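## Task

A 3D-printed bracket sits on the table with one or more ribbed support blocks still attached beneath its overhangs; these blocks are off-white support filament. Remove every one and drop it in the scrap tray so each block lies fully within the tray walls. The bracket must finish resting on the table. It has a single thin leg beneath one end of its top bar, and snapping that leg off means failure. The reference image 'finished part' shows the bracket with no supports, so anything visible there is part of the bracket. The image 'sliced job' shows the print as made, with supports coloured in greens; some may be gone already, and a block can be hidden behind the bracket or another block. In both images the same end of the top bar is on the left. At the end, release everything and move the grippers away; nothing may count as done if it stays in place only because the robot holds it.

## Robot and tools

Robot: two arms, left_arm and right_arm, each ending in a parallel gripper. The fingers point along the gripper's own +z axis and close along its own y axis. The reported end_effector_position is the spot between the finger pads, roughly 5 mm short of the fingertips.

Frames: result lines give each gripper's position (metres) and orientation quaternion (w,x,y,z) in a shared scene frame. Its origin is on the tabletop midway between the arms; +z is up, +x extends out over the table, and left_arm is mounted on the +y side. The arm names do not refer to image sides. Printed hand positions may be slightly wrong, especially with the arm stretched far.

Row layout (used by every moving call): one flat list of 14 numbers, each in [-1, 1]: dx, dy, dz, rx, ry, rz, opening for left_arm, then the same seven for right_arm. Always send all 14 even if one arm stays put. dx..rz are an offset, not a pose, expressed in that gripper's own axes, measured from the gripper's pose in the most recent result that showed it (before any such result in a scene, or for later calls inside the same reply, from where the robot is when the action begins). Scale: 1.0 equals 0.6 m of translation or 180 degrees of rotation; rx, ry, rz form a single rotation vector. Opening is absolute, not an offset: +1 fully open (0.070 m), -1 closed. A full close takes at least about 1 s. Zeros do not mean 'hold still'; they pull the arm back to the reference pose.

execute_actions: argument actions is a list holding at most one item. Empty list: just returns state. {"rows": [[14 numbers], ...], "steps": n}: up to 15 rows and up to 15 steps of 1/30 s (default 15); each row applies for one step, the last row repeats if rows run out, and every row is an offset from the same reference pose, not from the prior row. {"steps": n} alone is a wait of up to 300 steps counted from the previous result. Optional pictures (boolean) toggles camera images. A rejected call moves nothing.

move: target is one 14-number row as above (offsets from the last shown pose). Optional speed in m/s, 0.002 to 0.5 (default 0.25); turning limited to twice that in rad/s. Both grippers follow straight paths that finish together, lasting 0.5 to 10 s (cut off at 10 s). Grippers rotate the shorter way. Paths ignore obstacles and the other arm. Opening is sent at the start. The result adds a move: line: done, off_target, moving, held or fault, plus limits such as paced (pose clipped) or held (steps blocked; the arm may then jump faster than speed), and each gripper's distance from its target.

wait: seconds, 0 to 10; sends nothing new. zoom_image: camera (cam_left_wrist or cam_right_wrist) and region [x0, y0, x1, y1] in pixels, origin top-left, at most 504x504; images are 672x504. show_instructions: no arguments, shows the reference images. finished_scene: scene (integer, the number of the scene being closed); irreversible, reports success.

Motion limits: each step the commanded pose is clipped to within 70 mm and 16 degrees of the measured pose, then solved by damped IK with position favoured over orientation. After an action the arm continues only to its last clipped pose, so large offsets may need several calls; read the resulting pose and send the remainder. Joint speeds cap at 3 rad/s. Joint ranges (rad): waist -2.618..2.618, shoulder 0..3.140, elbow -2.967..0, forearm roll -1.745..1.745, wrist pitch -1.220..1.220, wrist roll -2.094..2.094.

Result lines: a pose per arm; grip_measured (finger opening on the command scale, readings off by up to ~1 mm); joint positions (last value is opening in metres) and joint torques (noisy, offset, nonzero in free air); 'pose unreachable' and HELD mark steps the clearance check altered or blocked; 'Hand target' shows where the controller is now driving; MOTOR HOT warns from 65 °C, and at 80 °C the arm drops everything and goes limp (OVER-TEMPERATURE FAULT). TORQUE FAULT means a joint hit its load limit (waist/shoulder/elbow 21.3 N m, wrist joints 7.44 N m, wrist motors only about 4 N m); the arm halts 10 s.

Gripping: command an opening below grip_measured to hold; about 0.04 below is firm, less is gentler. Pads push up to roughly 20 N; fast closes squeeze harder.

Avoid: knocking anything off the table, arms colliding or pressing on each other, fast or deep contacts (harder hits), heavy wrist loads, leaving blocks partly over the tray wall, and any strain on the bracket's thin leg. Loose items may get an occasional small nudge. Finish by opening both grippers and withdrawing them.

Each tool is called after "Call:" in YAML: its name, and indented under it one key for each argument.

Reference images:

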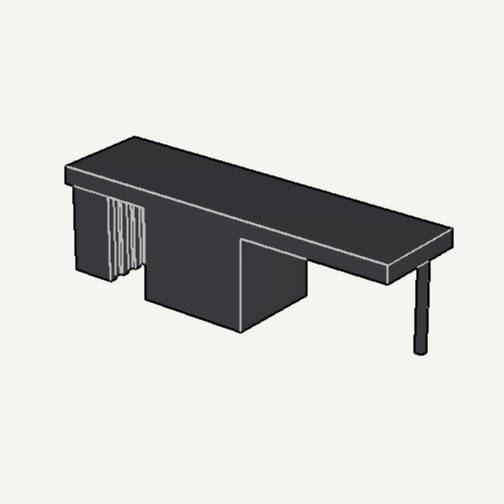

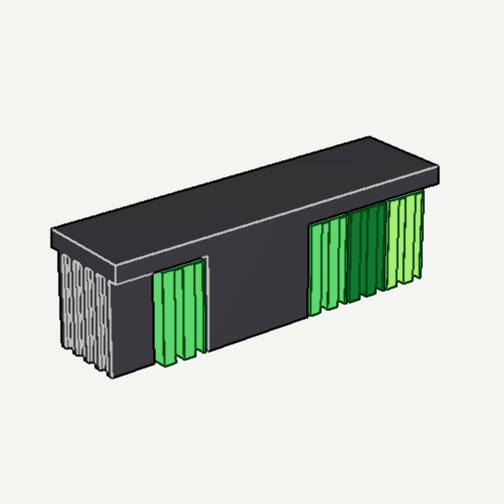

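## Session

Call:
execute_actions:
  actions: []

Scene clock: 0.00 s of 8100.00 s.
left_arm: end_effector_position=(+0.5487, +0.2303, +0.2894) grip_measured=+1.00 end_effector_quat_wxyz=(+0.308, -0.196, +0.795, -0.484) | right_arm: end_effector_position=(+0.0192, +0.0763, +0.1892) grip_measured=+1.00 end_effector_quat_wxyz=(-0.245, +0.962, +0.062, +0.104)
Joint positions: left_arm=[ 0.325  2.151 -2.085 -1.127  0.969  0.044  0.07 ] | right_arm=[ 1.347  1.602 -1.329 -0.182  0.871 -1.684  0.07 ]
Joint torques (N m, as the arm reports them, + toward a larger angle): no reading
Motor temperatures (°C, as the motors report them): left_arm=[26 26 27 31 28 27] | right_arm=[26 30 28 26 28 29]
Hand target (left_arm): +0.549, +0.230, +0.289; +0.308, -0.196, +0.795, -0.484
Hand target (right_arm): +0.019, +0.076, +0.189; -0.245, +0.962, +0.062, +0.104

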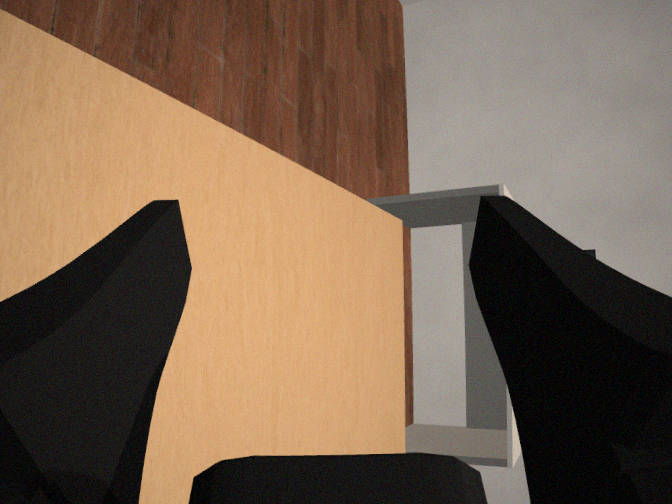

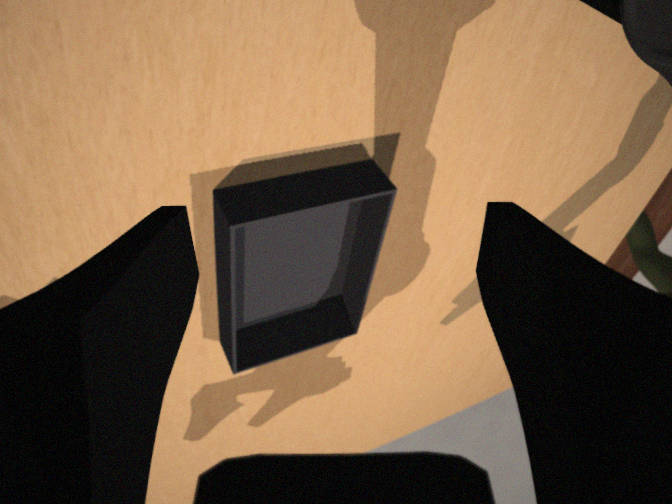

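Call:
move:
  target: [0.38,-0.07,-0.2,-0.28,0.062,0.211,1,0.375,0.398,-0.287,0.145,0.246,0.93,1]
  speed: 0.4

Scene clock: 8.37 s of 8100.00 s.
left_arm: end_effector_position=(+0.3015, +0.1502, +0.2989) grip_measured=+1.00 end_effector_quat_wxyz=(+0.305, +0.008, +0.952, -0.027) | right_arm: end_effector_position=(+0.2493, -0.2000, +0.2852) grip_measured=+1.00 end_effector_quat_wxyz=(+0.301, -0.043, +0.953, +0.009)
Joint positions: left_arm=[-0.439  1.476 -1.59   0.309  1.229 -0.618  0.07 ] | right_arm=[ 0.478  1.279 -1.355 -0.331  1.217  0.58   0.07 ]
Joint torques (N m, as the arm reports them, + toward a larger angle): left_arm=[ 0.43 -3.43 -3.72  0.14 -0.32  0.03] | right_arm=[ 1.89 -2.05 -6.21 -0.14 -0.16 -0.13]
Motor temperatures (°C, as the motors report them): left_arm=[26 26 27 31 28 27] | right_arm=[26 30 29 26 28 29]
Hand target (left_arm): +0.302, +0.150, +0.299; +0.305, +0.007, +0.952, -0.027
Hand target (right_arm): +0.249, -0.200, +0.285; +0.300, -0.044, +0.953, +0.009
Off the commanded pose (left_arm): 0.001 m, 7 deg.
Off the commanded pose (right_arm): 0.006 m, 4 deg.
joint sent to its limit (left arm) — the command would take joint 5 (wrist pitch) past its upper limit, so that joint was sent only as far as its limit.
joint sent to its limit (right arm) — the command would take joint 5 (wrist pitch) past its upper limit, so that joint was sent only as far as its limit.
After step 90, 1.17 s passed at rest.
move: off_target (left_arm, right_arm)

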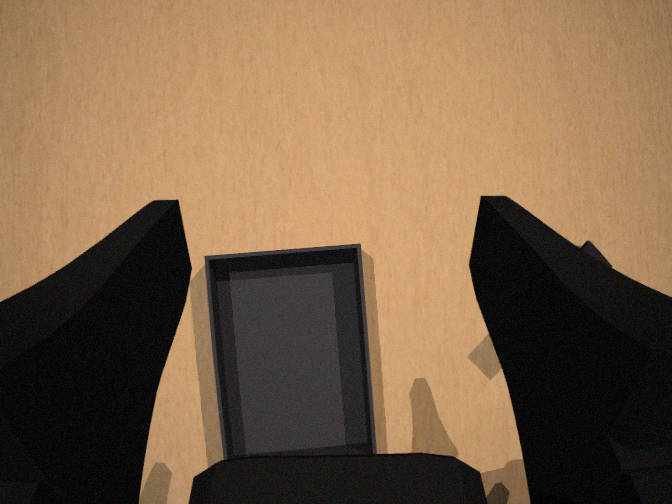

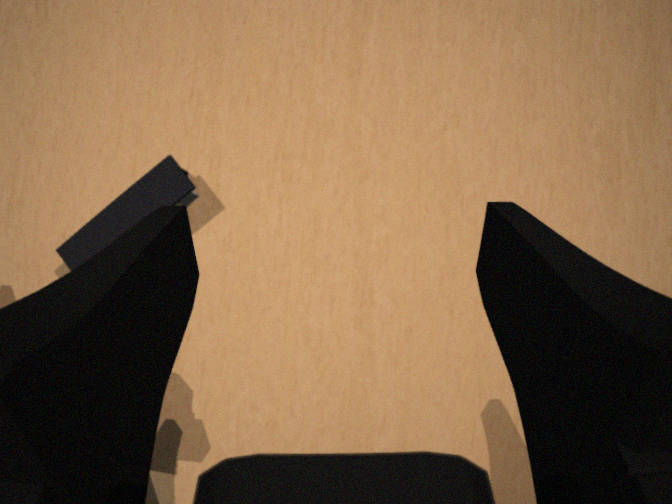

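Call:
move:
  target: [0,0,0,0,0,0,1,0.225,0.21,0.115,0,-0.13,0,1]

Scene clock: 11.57 s of 8100.00 s.
left_arm: end_effector_position=(+0.3015, +0.1501, +0.2992) grip_measured=+1.00 end_effector_quat_wxyz=(+0.305, +0.008, +0.952, -0.027) | right_arm: end_effector_position=(+0.1654, -0.0819, +0.1467) grip_measured=+1.00 end_effector_quat_wxyz=(+0.476, -0.040, +0.878, +0.017)
Joint positions: left_arm=[-0.439  1.476 -1.59   0.309  1.229 -0.618  0.07 ] | right_arm=[ 1.333  1.513 -0.752 -1.177  1.108  2.093  0.07 ]
Joint torques (N m, as the arm reports them, + toward a larger angle): left_arm=[-0.33 -4.31 -3.1   0.35 -0.21 -0.19] | right_arm=[ 1.29 -5.34 -5.96 -0.31  0.33 -0.04]
Motor temperatures (°C, as the motors report them): left_arm=[26 26 27 31 28 27] | right_arm=[26 30 29 26 28 29]
Hand target (left_arm): +0.301, +0.150, +0.299; +0.305, +0.008, +0.952, -0.027
Hand target (right_arm): +0.165, -0.082, +0.147; +0.476, -0.040, +0.879, +0.019
Off the commanded pose (left_arm): 0.000 m, 0 deg.
Off the commanded pose (right_arm): 0.004 m, 2 deg.
joint sent to its limit (right arm) — the command would take joint 6 (wrist roll) past its upper limit, so that joint was sent only as far as its limit.
move: off_target (right_arm)

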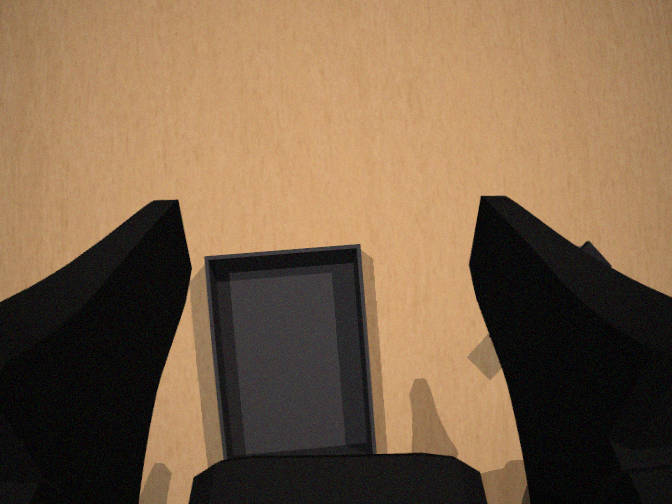

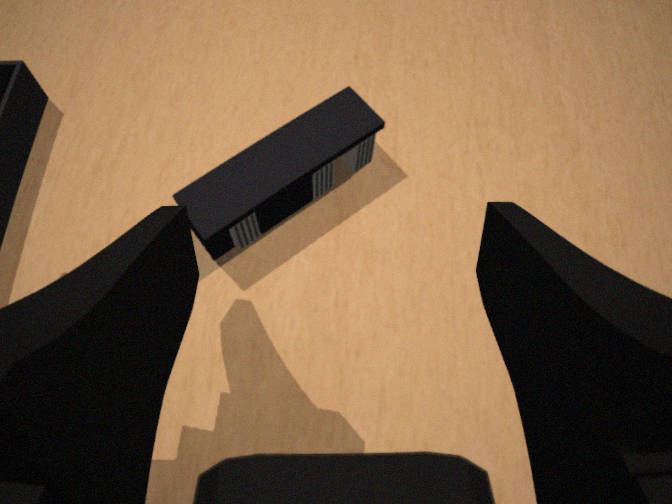

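Call:
move:
  target: [0,0,0,0,0,0,1,-0.1,-0.3,0.05,0,0,0,1]

Call:
move:
  target: [0.262,-0.295,0.24,0.073,0.191,0.274,1,0,0,0,0,0,0,1]

Scene clock: 15.10 s of 8100.00 s.
left_arm: end_effector_position=(+0.3015, +0.1502, +0.2989) grip_measured=+1.00 end_effector_quat_wxyz=(+0.305, +0.008, +0.952, -0.027) | right_arm: end_effector_position=(+0.2400, -0.2566, +0.1888) grip_measured=+1.00 end_effector_quat_wxyz=(+0.485, -0.043, +0.874, +0.014)
Joint positions: left_arm=[-0.439  1.476 -1.59   0.309  1.229 -0.618  0.07 ] | right_arm=[ 0.406  0.94  -0.494 -1.039  0.479  1.239  0.07 ]
Joint torques (N m, as the arm reports them, + toward a larger angle): left_arm=[-0.3  -4.28 -4.96  0.33 -0.25 -0.05] | right_arm=[ 0.29 -1.34 -7.48 -0.22 -0.23  0.04]
Motor temperatures (°C, as the motors report them): left_arm=[26 26 27 31 28 27] | right_arm=[26 30 29 26 28 29]
Hand target (left_arm): +0.302, +0.150, +0.299; +0.305, +0.008, +0.952, -0.027
Hand target (right_arm): +0.240, -0.257, +0.189; +0.485, -0.043, +0.874, +0.014
Off the commanded pose (left_arm): 0.000 m, 0 deg.
Off the commanded pose (right_arm): 0.007 m, 1 deg.
move: off_target (right_arm)

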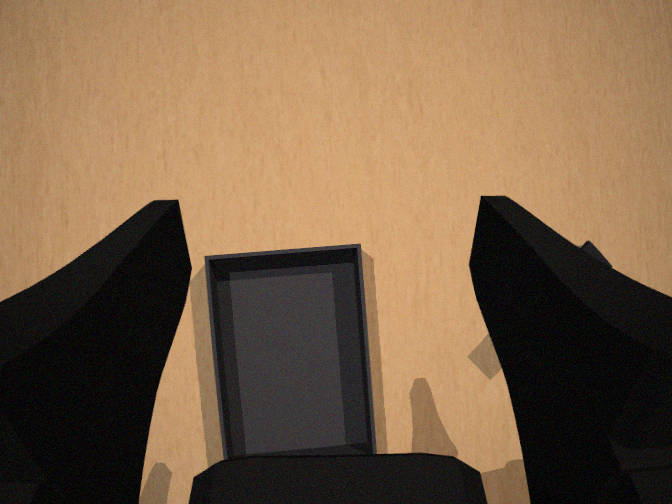

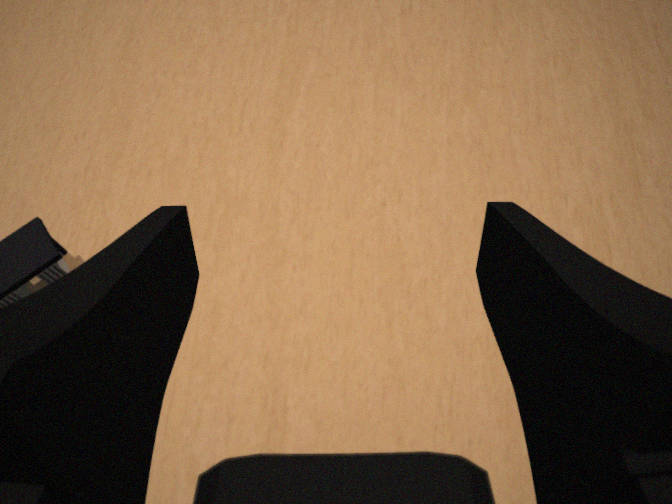

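Scene clock: 17.57 s of 8100.00 s.
left_arm: end_effector_position=(+0.2535, -0.0380, +0.1024) grip_measured=+1.00 end_effector_quat_wxyz=(+0.062, +0.441, +0.895, -0.027) | right_arm: end_effector_position=(+0.2400, -0.2566, +0.1888) grip_measured=+1.00 end_effector_quat_wxyz=(+0.485, -0.043, +0.874, +0.014)
Joint positions: left_arm=[-0.705  2.074 -1.781  0.001  1.229  0.038  0.07 ] | right_arm=[ 0.406  0.94  -0.494 -1.039  0.479  1.239  0.07 ]
Joint torques (N m, as the arm reports them, + toward a larger angle): left_arm=[ 0.59 -8.26 -4.45 -0.05  0.01 -0.2 ] | right_arm=[ 0.57 -1.17 -7.41 -0.21 -0.2   0.06]
Motor temperatures (°C, as the motors report them): left_arm=[26 26 27 31 28 27] | right_arm=[26 30 29 26 28 29]
Hand target (left_arm): +0.254, -0.038, +0.102; +0.063, +0.440, +0.895, -0.027
Hand target (right_arm): +0.240, -0.257, +0.189; +0.485, -0.043, +0.874, +0.014
Off the commanded pose (left_arm): 0.005 m, 8 deg.
Off the commanded pose (right_arm): 0.000 m, 0 deg.
joint sent to its limit (left arm) — the command would take joint 5 (wrist pitch) past its upper limit, so that joint was sent only as far as its limit.
move: off_target (left_arm)

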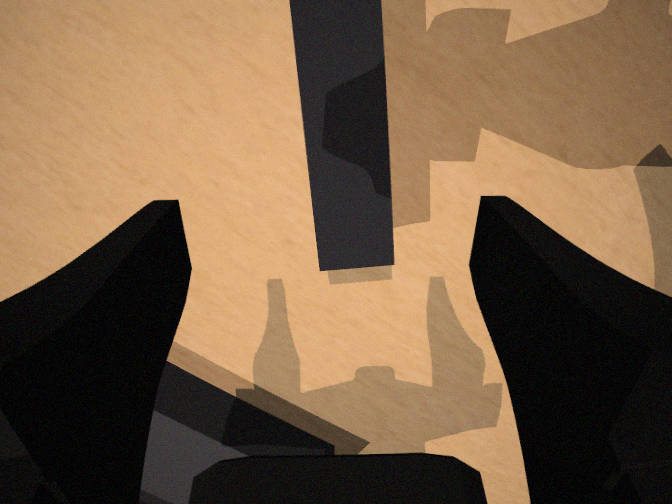

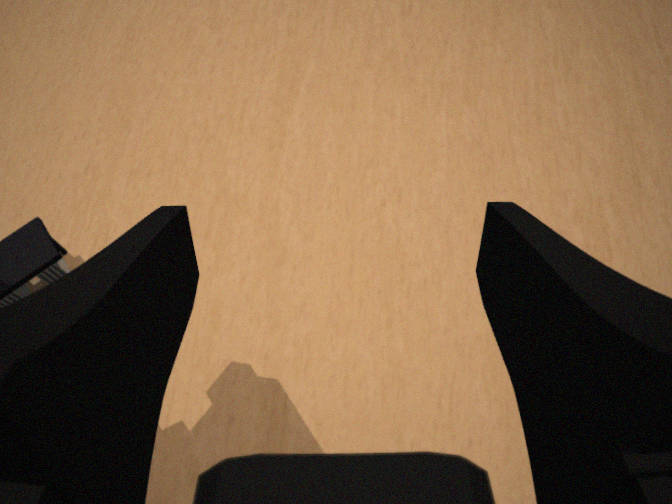

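Call:
move:
  target: [0.012,-0.009,0.09,0,0.03,-0.027,1,0,0,0,0,0,0,1]
  speed: 0.1

Scene clock: 19.30 s of 8100.00 s.
left_arm: end_effector_position=(+0.2497, -0.0418, +0.0478) grip_measured=+1.00 end_effector_quat_wxyz=(+0.018, +0.403, +0.915, -0.009) | right_arm: end_effector_position=(+0.2400, -0.2566, +0.1888) grip_measured=+1.00 end_effector_quat_wxyz=(+0.485, -0.043, +0.874, +0.014)
Joint positions: left_arm=[-0.716  2.198 -1.785  0.     1.203 -0.059  0.07 ] | right_arm=[ 0.406  0.94  -0.494 -1.039  0.479  1.239  0.07 ]
Joint torques (N m, as the arm reports them, + toward a larger angle): left_arm=[-0.24 -8.85 -4.78 -0.28 -0.22  0.2 ] | right_arm=[ 0.56 -1.15 -7.41 -0.21 -0.2   0.06]
Motor temperatures (°C, as the motors report them): left_arm=[26 27 27 31 28 27] | right_arm=[26 30 29 26 28 29]
Hand target (left_arm): +0.250, -0.042, +0.048; +0.019, +0.404, +0.915, -0.010
Hand target (right_arm): +0.240, -0.257, +0.189; +0.485, -0.043, +0.874, +0.014
Off the commanded pose (left_arm): 0.001 m, 0 deg.
Off the commanded pose (right_arm): 0.000 m, 0 deg.
move: done

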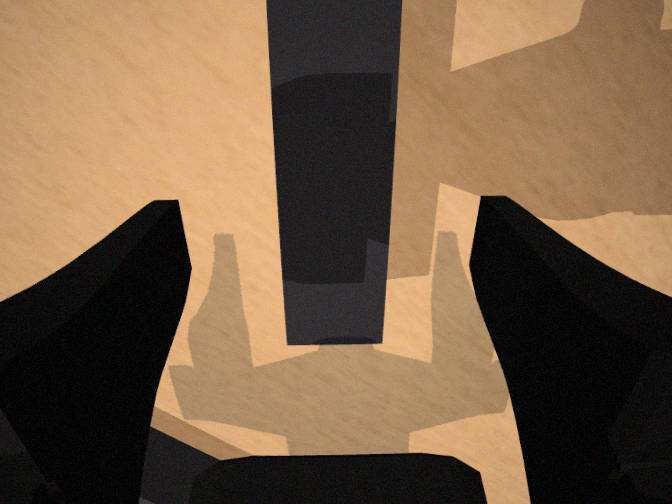

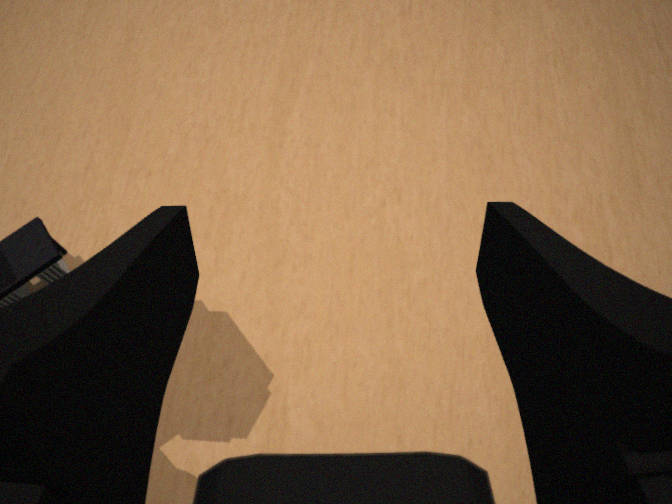

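Call:
move:
  target: [-0.004,0,0.042,0,0.01,0,0.3,0,0,0,0,0,0,1]
  speed: 0.06

Call:
move:
  target: [0,0,0,0,0,0,-0.4,0,0,0,0,0,0,1]

Scene clock: 21.57 s of 8100.00 s.
left_arm: end_effector_position=(+0.2521, -0.0447, +0.0225) grip_measured=+0.30 end_effector_quat_wxyz=(+0.004, +0.403, +0.915, -0.003) | right_arm: end_effector_position=(+0.2400, -0.2566, +0.1888) grip_measured=+1.00 end_effector_quat_wxyz=(+0.485, -0.043, +0.874, +0.014)
Joint positions: left_arm=[-0.715  2.267 -1.809 -0.002  1.19  -0.056  0.045] | right_arm=[ 0.406  0.94  -0.494 -1.039  0.479  1.239  0.07 ]
Joint torques (N m, as the arm reports them, + toward a larger angle): left_arm=[ 0.49 -9.22 -4.46 -0.28 -0.2   0.31] | right_arm=[ 0.55 -1.16 -7.4  -0.21 -0.19  0.06]
Motor temperatures (°C, as the motors report them): left_arm=[26 27 27 31 28 27] | right_arm=[26 30 29 26 28 29]
Hand target (left_arm): +0.252, -0.045, +0.023; +0.004, +0.403, +0.915, -0.003
Hand target (right_arm): +0.240, -0.257, +0.189; +0.485, -0.043, +0.874, +0.014
Off the commanded pose (left_arm): 0.000 m, 0 deg.
Off the commanded pose (right_arm): 0.000 m, 0 deg.
move: done

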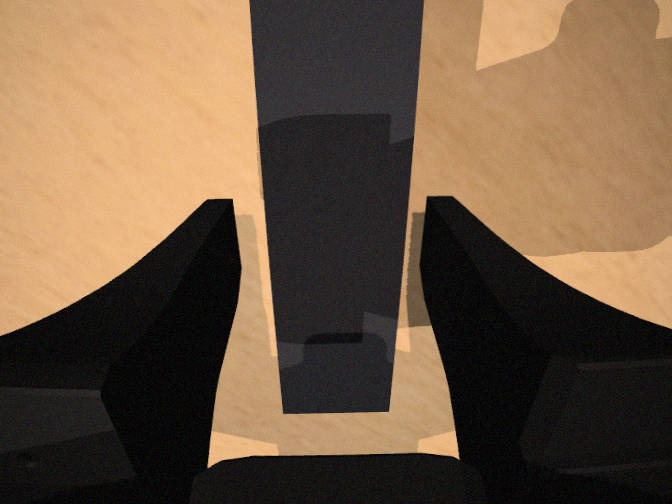

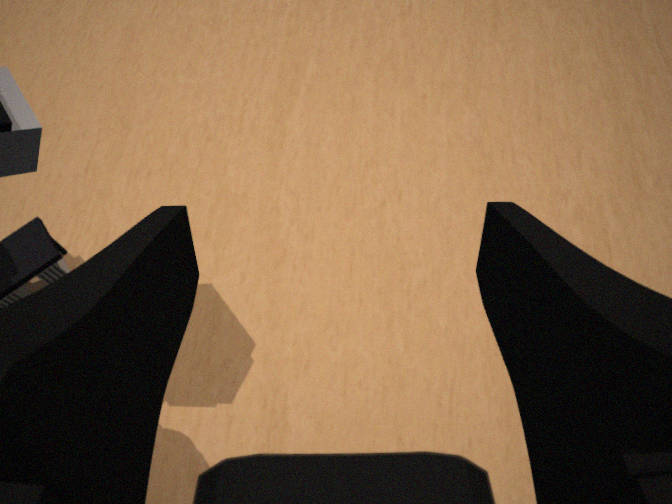

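Scene clock: 22.07 s of 8100.00 s.
left_arm: end_effector_position=(+0.2521, -0.0448, +0.0225) grip_measured=-0.13 end_effector_quat_wxyz=(+0.004, +0.403, +0.915, -0.003) | right_arm: end_effector_position=(+0.2400, -0.2566, +0.1888) grip_measured=+1.00 end_effector_quat_wxyz=(+0.485, -0.043, +0.874, +0.014)
Joint positions: left_arm=[-0.715  2.267 -1.809 -0.002  1.19  -0.056  0.03 ] | right_arm=[ 0.406  0.94  -0.494 -1.039  0.479  1.239  0.07 ]
Joint torques (N m, as the arm reports them, + toward a larger angle): left_arm=[ 0.6  -8.93 -4.41 -0.24 -0.2   0.34] | right_arm=[ 0.55 -1.15 -7.41 -0.21 -0.2   0.06]
Motor temperatures (°C, as the motors report them): left_arm=[26 27 27 31 28 27] | right_arm=[26 30 29 26 28 29]
Hand target (left_arm): +0.252, -0.045, +0.022; +0.004, +0.403, +0.915, -0.003
Hand target (right_arm): +0.240, -0.257, +0.189; +0.485, -0.043, +0.874, +0.014
Off the commanded pose (left_arm): 0.000 m, 0 deg.
Off the commanded pose (right_arm): 0.000 m, 0 deg.
move: done

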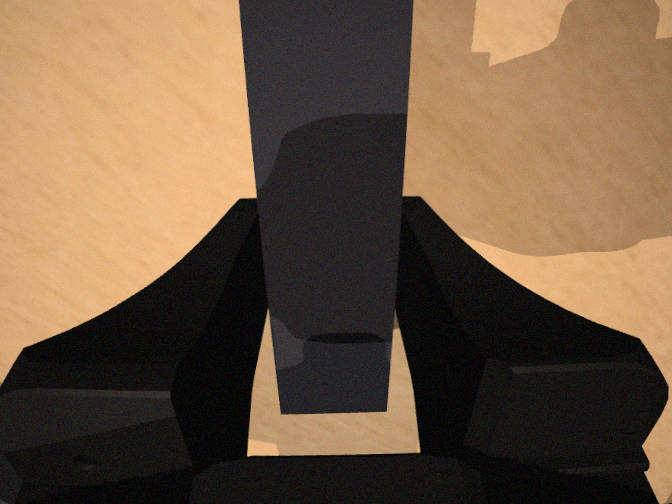

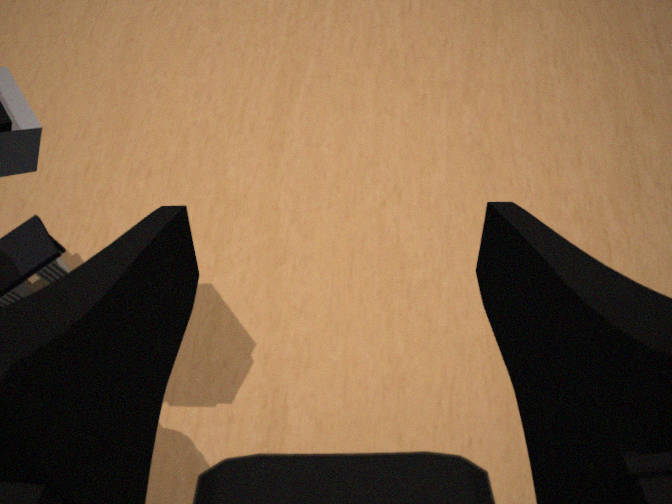

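Call:
move:
  target: [0.05,0,-0.1,0,0,0,-0.4,0,0,0,0,0,0,1]
  speed: 0.15

Call:
move:
  target: [0.24,0.215,-0.12,-0.2155,-0.31,0.559,-0.4,0,0,0,0,0,0,1]

Scene clock: 25.40 s of 8100.00 s.
left_arm: end_effector_position=(+0.2308, -0.0212, +0.0813) grip_measured=-0.13 end_effector_quat_wxyz=(+0.020, +0.403, +0.915, -0.012) | right_arm: end_effector_position=(+0.2400, -0.2566, +0.1888) grip_measured=+1.00 end_effector_quat_wxyz=(+0.485, -0.043, +0.874, +0.014)
Joint positions: left_arm=[-0.719  2.057 -1.675 -0.002  1.229 -0.061  0.03 ] | right_arm=[ 0.406  0.94  -0.494 -1.039  0.479  1.239  0.07 ]
Joint torques (N m, as the arm reports them, + toward a larger angle): left_arm=[-0.41 -7.2  -3.2   0.03  0.   -0.18] | right_arm=[ 0.56 -1.16 -7.39 -0.21 -0.2   0.06]
Motor temperatures (°C, as the motors report them): left_arm=[26 27 27 31 28 27] | right_arm=[26 30 29 26 28 29]
Hand target (left_arm): +0.231, -0.021, +0.081; +0.021, +0.403, +0.915, -0.012
Hand target (right_arm): +0.240, -0.257, +0.189; +0.485, -0.043, +0.874, +0.014
Off the commanded pose (left_arm): 0.001 m, 2 deg.
Off the commanded pose (right_arm): 0.000 m, 0 deg.
joint sent to its limit (left arm) — the command would take joint 5 (wrist pitch) past its upper limit, so that joint was sent only as far as its limit.
move: done

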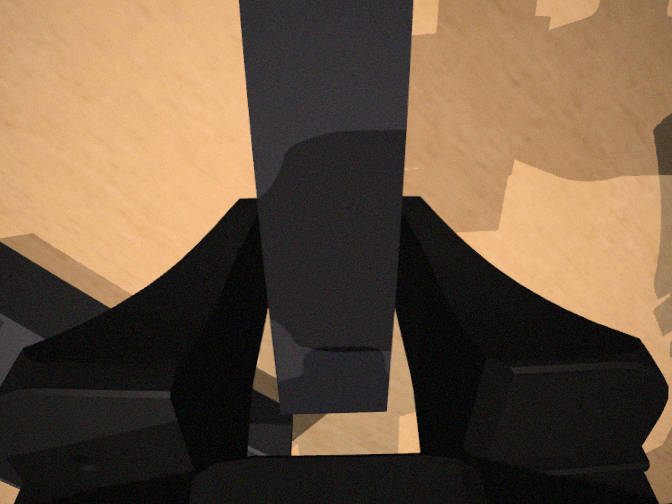

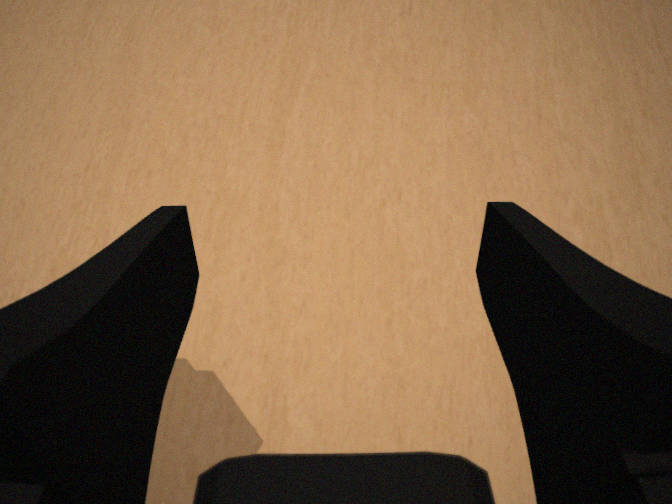

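Scene clock: 30.20 s of 8100.00 s.
left_arm: end_effector_position=(+0.2232, +0.1728, +0.1399) grip_measured=-0.13 end_effector_quat_wxyz=(+0.322, +0.848, +0.304, +0.290) | right_arm: end_effector_position=(+0.2400, -0.2566, +0.1888) grip_measured=+1.00 end_effector_quat_wxyz=(+0.485, -0.043, +0.874, +0.014)
Joint positions: left_arm=[-0.296  1.039 -0.424 -0.13   0.149  2.104  0.03 ] | right_arm=[ 0.406  0.94  -0.494 -1.039  0.479  1.239  0.07 ]
Joint torques (N m, as the arm reports them, + toward a larger angle): left_arm=[-0.39 -1.47 -3.15  0.1  -1.21  0.06] | right_arm=[ 0.56 -1.16 -7.4  -0.21 -0.2   0.06]
Motor temperatures (°C, as the motors report them): left_arm=[26 27 27 31 28 27] | right_arm=[26 30 29 26 28 29]
Hand target (left_arm): +0.223, +0.173, +0.140; +0.322, +0.849, +0.304, +0.290
Hand target (right_arm): +0.240, -0.257, +0.189; +0.485, -0.043, +0.874, +0.014
Off the commanded pose (left_arm): 0.007 m, 34 deg; orientation clipped at the last step of the last action.
Off the commanded pose (right_arm): 0.000 m, 0 deg.
joint sent to its limit (left arm) — the command would take joint 6 (wrist roll) past its upper limit, so that joint was sent only as far as its limit.
move: off_target (left_arm); limits=paced

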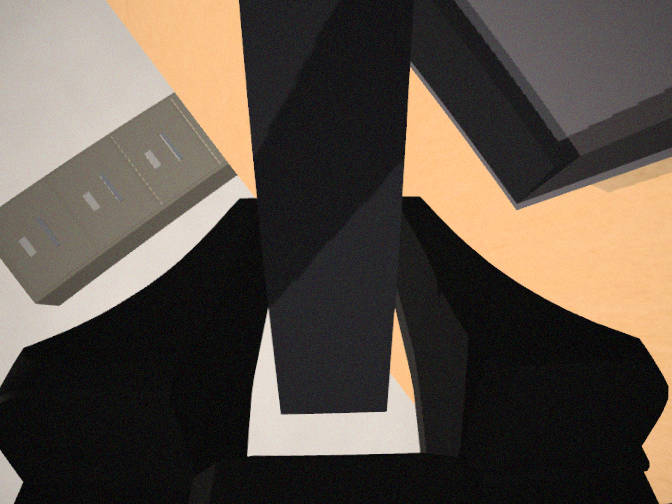

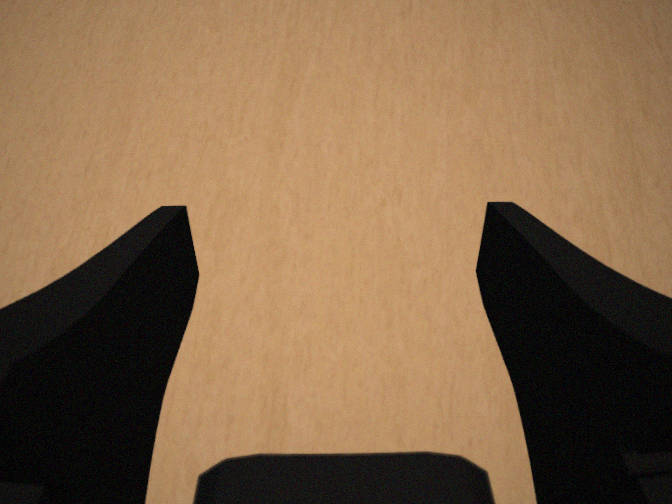

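Call:
move:
  target: [0,0,0,0,0,-0.14,-0.4,0,0,0,0,0,0,1]

Call:
move:
  target: [0,0,0.03,-0.14,0,0,-0.4,0,0,0,0,0,0,1]

Scene clock: 32.33 s of 8100.00 s.
left_arm: end_effector_position=(+0.2229, +0.1730, +0.1395) grip_measured=-0.13 end_effector_quat_wxyz=(+0.377, +0.762, +0.482, +0.211) | right_arm: end_effector_position=(+0.2400, -0.2566, +0.1888) grip_measured=+1.00 end_effector_quat_wxyz=(+0.485, -0.043, +0.874, +0.014)
Joint positions: left_arm=[-0.29   1.039 -0.423 -0.18   0.15   1.717  0.03 ] | right_arm=[ 0.406  0.94  -0.494 -1.039  0.479  1.239  0.07 ]
Joint torques (N m, as the arm reports them, + toward a larger angle): left_arm=[-0.38 -1.19 -3.77  0.13 -1.02 -0.36] | right_arm=[ 0.56 -1.14 -7.42 -0.21 -0.2   0.06]
Motor temperatures (°C, as the motors report them): left_arm=[26 27 27 31 28 27] | right_arm=[26 30 29 26 28 29]
Hand target (left_arm): +0.223, +0.173, +0.140; +0.378, +0.762, +0.482, +0.212
Hand target (right_arm): +0.240, -0.257, +0.189; +0.485, -0.043, +0.874, +0.014
Off the commanded pose (left_arm): 0.001 m, 0 deg.
Off the commanded pose (right_arm): 0.000 m, 0 deg.
move: done

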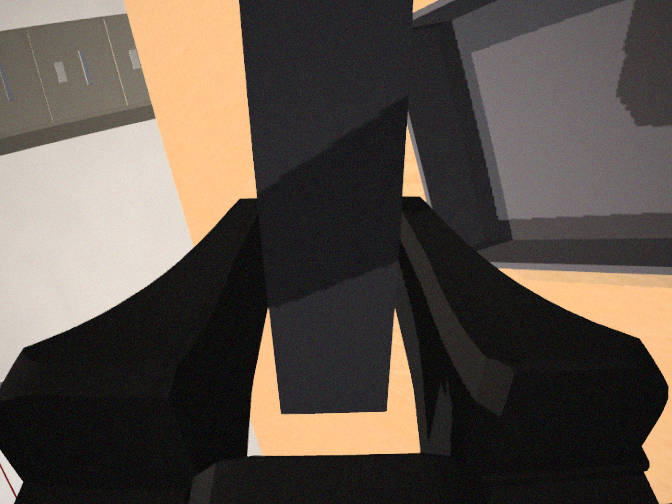

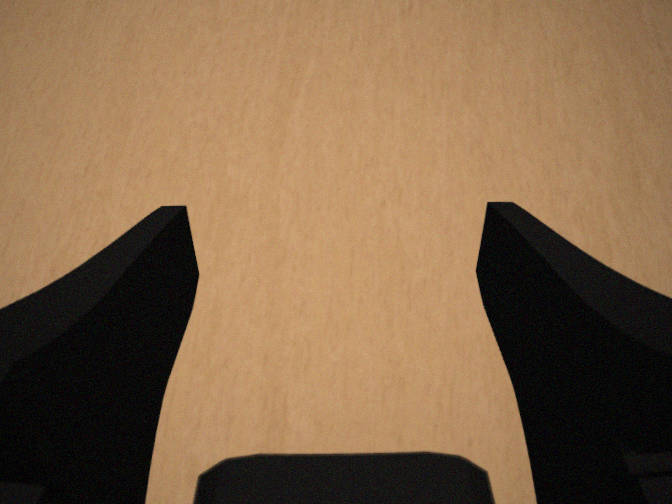

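Scene clock: 33.77 s of 8100.00 s.
left_arm: end_effector_position=(+0.2356, +0.1653, +0.1286) grip_measured=-0.13 end_effector_quat_wxyz=(+0.534, +0.661, +0.425, +0.312) | right_arm: end_effector_position=(+0.2400, -0.2566, +0.1888) grip_measured=+1.00 end_effector_quat_wxyz=(+0.485, -0.043, +0.874, +0.014)
Joint positions: left_arm=[-0.35   1.365 -0.071 -0.061 -0.969  1.551  0.03 ] | right_arm=[ 0.406  0.94  -0.494 -1.039  0.479  1.239  0.07 ]
Joint torques (N m, as the arm reports them, + toward a larger angle): left_arm=[ 0.34 -1.87 -1.92  0.04 -1.03 -0.21] | right_arm=[ 0.55 -1.15 -7.4  -0.21 -0.2   0.06]
Motor temperatures (°C, as the motors report them): left_arm=[26 27 27 31 28 27] | right_arm=[26 30 29 26 28 29]
Hand target (left_arm): +0.236, +0.165, +0.129; +0.534, +0.661, +0.425, +0.312
Hand target (right_arm): +0.240, -0.257, +0.189; +0.485, -0.043, +0.874, +0.014
Off the commanded pose (left_arm): 0.001 m, 0 deg.
Off the commanded pose (right_arm): 0.000 m, 0 deg.
move: done

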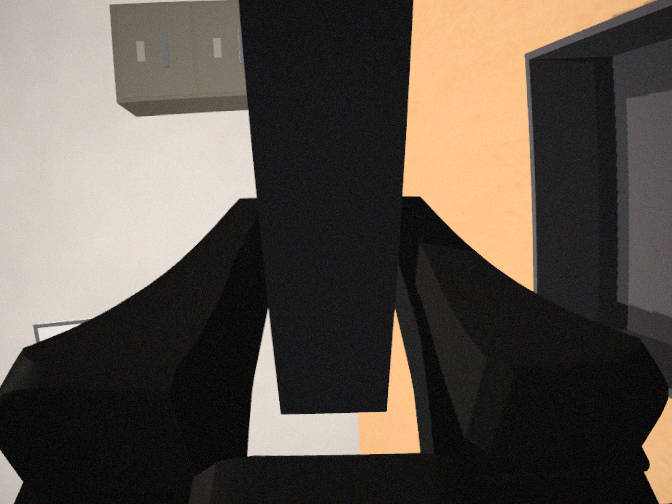

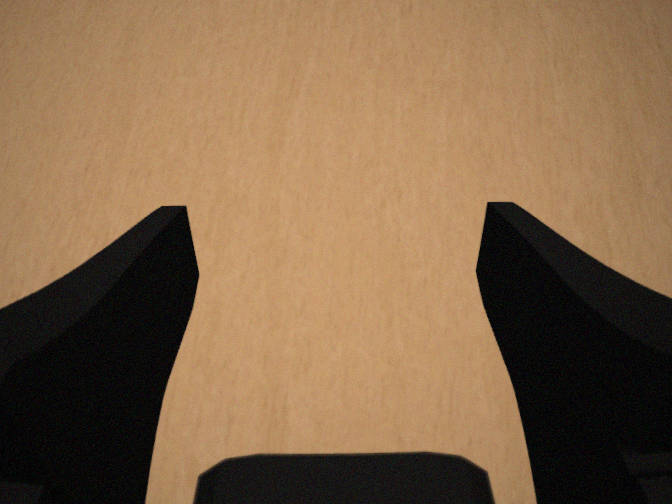

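Call:
move:
  target: [-0.02,-0.05,0,0.092,-0.221,0.103,-0.4,-0.02,0.6,0.07,-0.411,0.104,-0.419,1]

Scene clock: 40.03 s of 8100.00 s.
left_arm: end_effector_position=(+0.2244, +0.1566, +0.1013) grip_measured=-0.13 end_effector_quat_wxyz=(+0.495, +0.851, +0.149, +0.091) | right_arm: end_effector_position=(+0.2499, +0.1059, +0.1662) grip_measured=+1.00 end_effector_quat_wxyz=(-0.202, +0.776, -0.560, -0.207)
Joint positions: left_arm=[ 0.326  1.558 -0.496  1.724 -1.04   0.889  0.03 ] | right_arm=[ 0.633  2.159 -2.041  0.503  1.217 -1.199  0.07 ]
Joint torques (N m, as the arm reports them, + toward a larger angle): left_arm=[-0.28 -3.1  -2.74 -0.69 -0.9  -0.03] | right_arm=[  0.48 -11.68  -5.18   0.55  -0.08   0.23]
Motor temperatures (°C, as the motors report them): left_arm=[26 27 27 31 29 27] | right_arm=[26 30 29 26 28 29]
Hand target (left_arm): +0.224, +0.156, +0.101; +0.495, +0.851, +0.149, +0.091
Hand target (right_arm): +0.250, +0.105, +0.167; -0.202, +0.776, -0.561, -0.207
Off the commanded pose (left_arm): 0.002 m, 1 deg.
Off the commanded pose (right_arm): 0.004 m, 6 deg.
joint sent to its limit (right arm) — the command would take joint 5 (wrist pitch) past its upper limit, so that joint was sent only as far as its limit.
move: off_target (right_arm)

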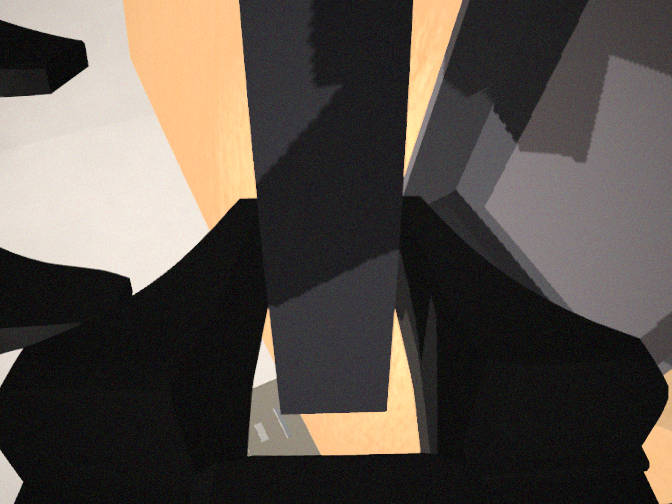

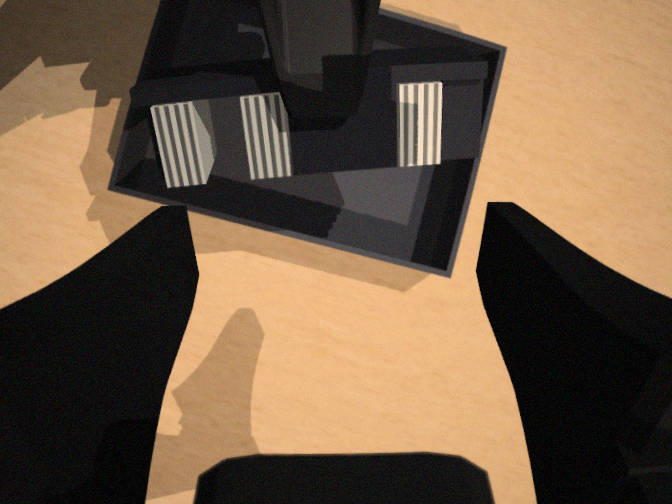

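Call:
zoom_image:
  camera: "cam_right_wrist"
  region: [110,40,510,210]

Region (110, 40, 510, 210) of cam_right_wrist's 672x504 image, scaled by 1.260, with more detail than that image has; it fills the top 214 rows of this view, and the rest is white.

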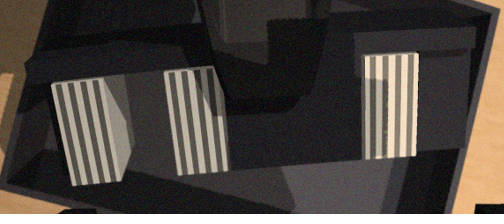

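Call:
move:
  target: [0.01,-0.035,0,0,0,0,-0.4,0,-0.01,0.085,0.03,0,-0.02,0.31]
  speed: 0.08

Scene clock: 42.93 s of 8100.00 s.
left_arm: end_effector_position=(+0.2263, +0.1681, +0.0830) grip_measured=-0.13 end_effector_quat_wxyz=(+0.496, +0.851, +0.149, +0.091) | right_arm: end_effector_position=(+0.2502, +0.1354, +0.1233) grip_measured=+0.31 end_effector_quat_wxyz=(-0.244, +0.783, -0.545, -0.175)
Joint positions: left_arm=[ 0.382  1.642 -0.483  1.716 -1.056  1.003  0.03 ] | right_arm=[ 0.701  2.185 -1.904  0.485  0.955 -1.265  0.046]
Joint torques (N m, as the arm reports them, + toward a larger angle): left_arm=[-0.05 -3.55 -1.37 -0.63 -1.02 -0.24] | right_arm=[  0.81 -11.31  -6.06   0.42  -0.04   0.03]
Motor temperatures (°C, as the motors report them): left_arm=[26 27 27 31 29 27] | right_arm=[26 30 29 26 28 29]
Hand target (left_arm): +0.226, +0.168, +0.083; +0.496, +0.851, +0.149, +0.091
Hand target (right_arm): +0.251, +0.135, +0.124; -0.245, +0.783, -0.545, -0.175
Off the commanded pose (left_arm): 0.001 m, 0 deg.
Off the commanded pose (right_arm): 0.001 m, 0 deg.
move: done

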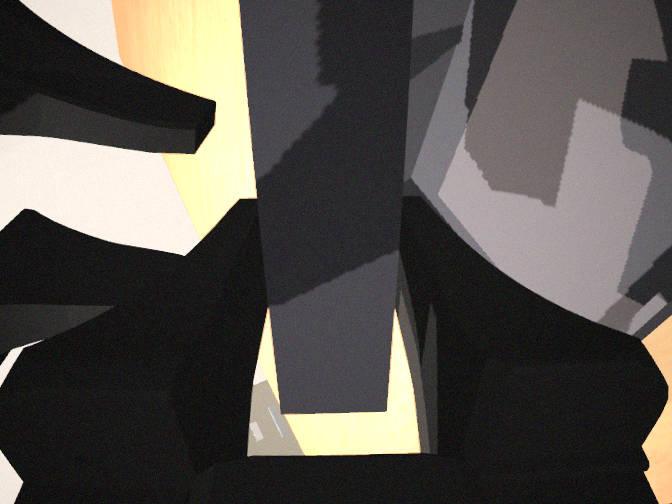

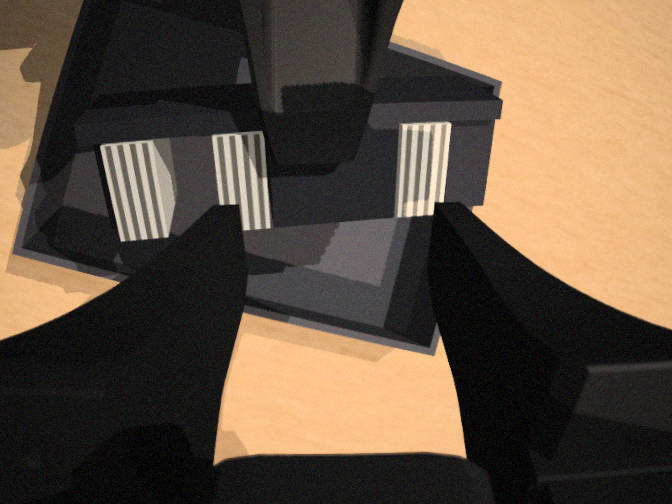

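Call:
move:
  target: [0,0,0,0,0,0,-0.4,-0.005,0.002,0.018,-0.058,0.01,-0.01,0.31]
  speed: 0.05

Scene clock: 45.73 s of 8100.00 s.
left_arm: end_effector_position=(+0.2263, +0.1681, +0.0830) grip_measured=-0.13 end_effector_quat_wxyz=(+0.496, +0.851, +0.149, +0.091) | right_arm: end_effector_position=(+0.2474, +0.1431, +0.1150) grip_measured=+0.31 end_effector_quat_wxyz=(-0.186, +0.808, -0.520, -0.205)
Joint positions: left_arm=[ 0.382  1.642 -0.483  1.716 -1.056  1.003  0.03 ] | right_arm=[ 0.689  2.349 -2.198  0.492  1.217 -1.256  0.046]
Joint torques (N m, as the arm reports them, + toward a larger angle): left_arm=[ 0.56 -2.63 -1.56 -0.6  -1.04  0.25] | right_arm=[  0.21 -11.04  -7.23   0.61   0.06  -0.07]
Motor temperatures (°C, as the motors report them): left_arm=[26 27 27 31 29 27] | right_arm=[26 30 29 26 28 29]
Hand target (left_arm): +0.226, +0.168, +0.083; +0.496, +0.851, +0.149, +0.091
Hand target (right_arm): +0.247, +0.143, +0.115; -0.186, +0.808, -0.520, -0.205
Off the commanded pose (left_arm): 0.000 m, 0 deg.
Off the commanded pose (right_arm): 0.001 m, 2 deg.
joint sent to its limit (right arm) — the command would take joint 5 (wrist pitch) past its upper limit, so that joint was sent only as far as its limit.
move: done

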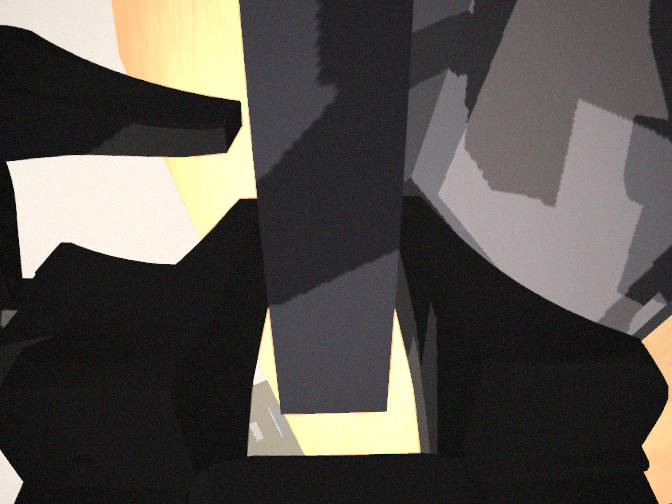

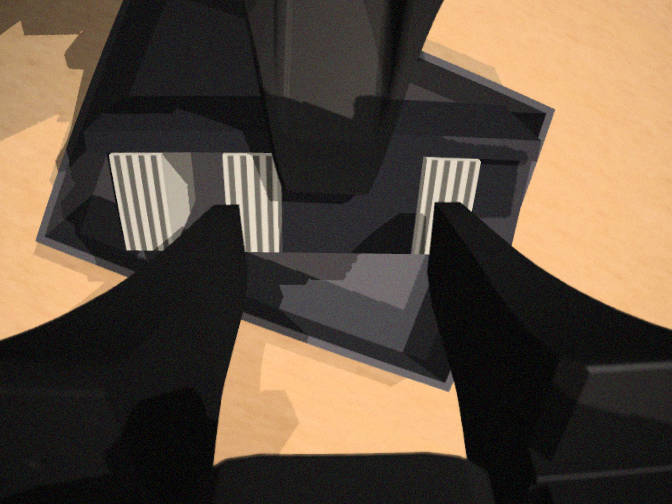

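Call:
move:
  target: [0,0,0,0,0,0,-0.4,0,-0.005,0.026,0,0,0,0.24]
  speed: 0.015

Scene clock: 47.53 s of 8100.00 s.
left_arm: end_effector_position=(+0.2261, +0.1680, +0.0831) grip_measured=-0.13 end_effector_quat_wxyz=(+0.496, +0.851, +0.149, +0.091) | right_arm: end_effector_position=(+0.2475, +0.1526, +0.1011) grip_measured=+0.24 end_effector_quat_wxyz=(-0.185, +0.808, -0.520, -0.205)
Joint positions: left_arm=[ 0.382  1.642 -0.483  1.715 -1.057  1.004  0.03 ] | right_arm=[ 0.701  2.393 -2.226  0.492  1.198 -1.252  0.043]
Joint torques (N m, as the arm reports them, + toward a larger angle): left_arm=[-0.22 -3.71 -1.89 -0.54 -0.67 -0.09] | right_arm=[  1.21 -12.43  -7.06   0.54  -0.01   0.29]
Motor temperatures (°C, as the motors report them): left_arm=[26 27 27 31 29 27] | right_arm=[26 30 29 26 28 29]
Hand target (left_arm): +0.226, +0.168, +0.083; +0.496, +0.851, +0.149, +0.091
Hand target (right_arm): +0.248, +0.152, +0.102; -0.186, +0.808, -0.520, -0.205
Off the commanded pose (left_arm): 0.000 m, 0 deg.
Off the commanded pose (right_arm): 0.001 m, 0 deg.
move: done

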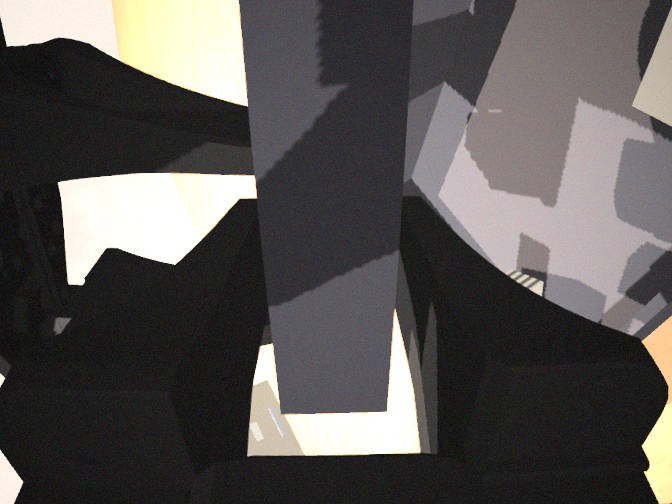

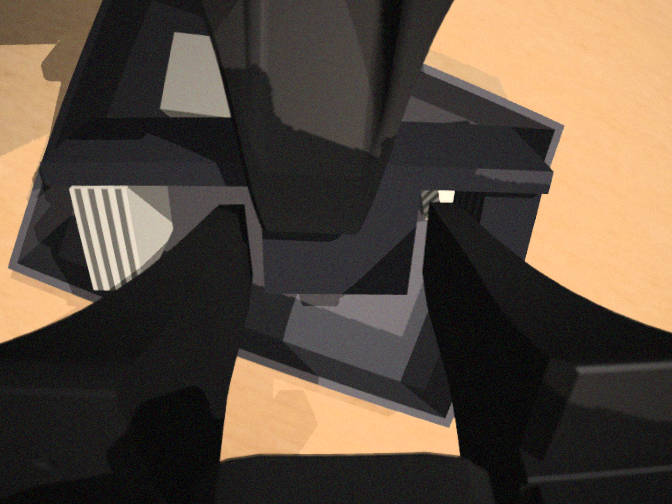

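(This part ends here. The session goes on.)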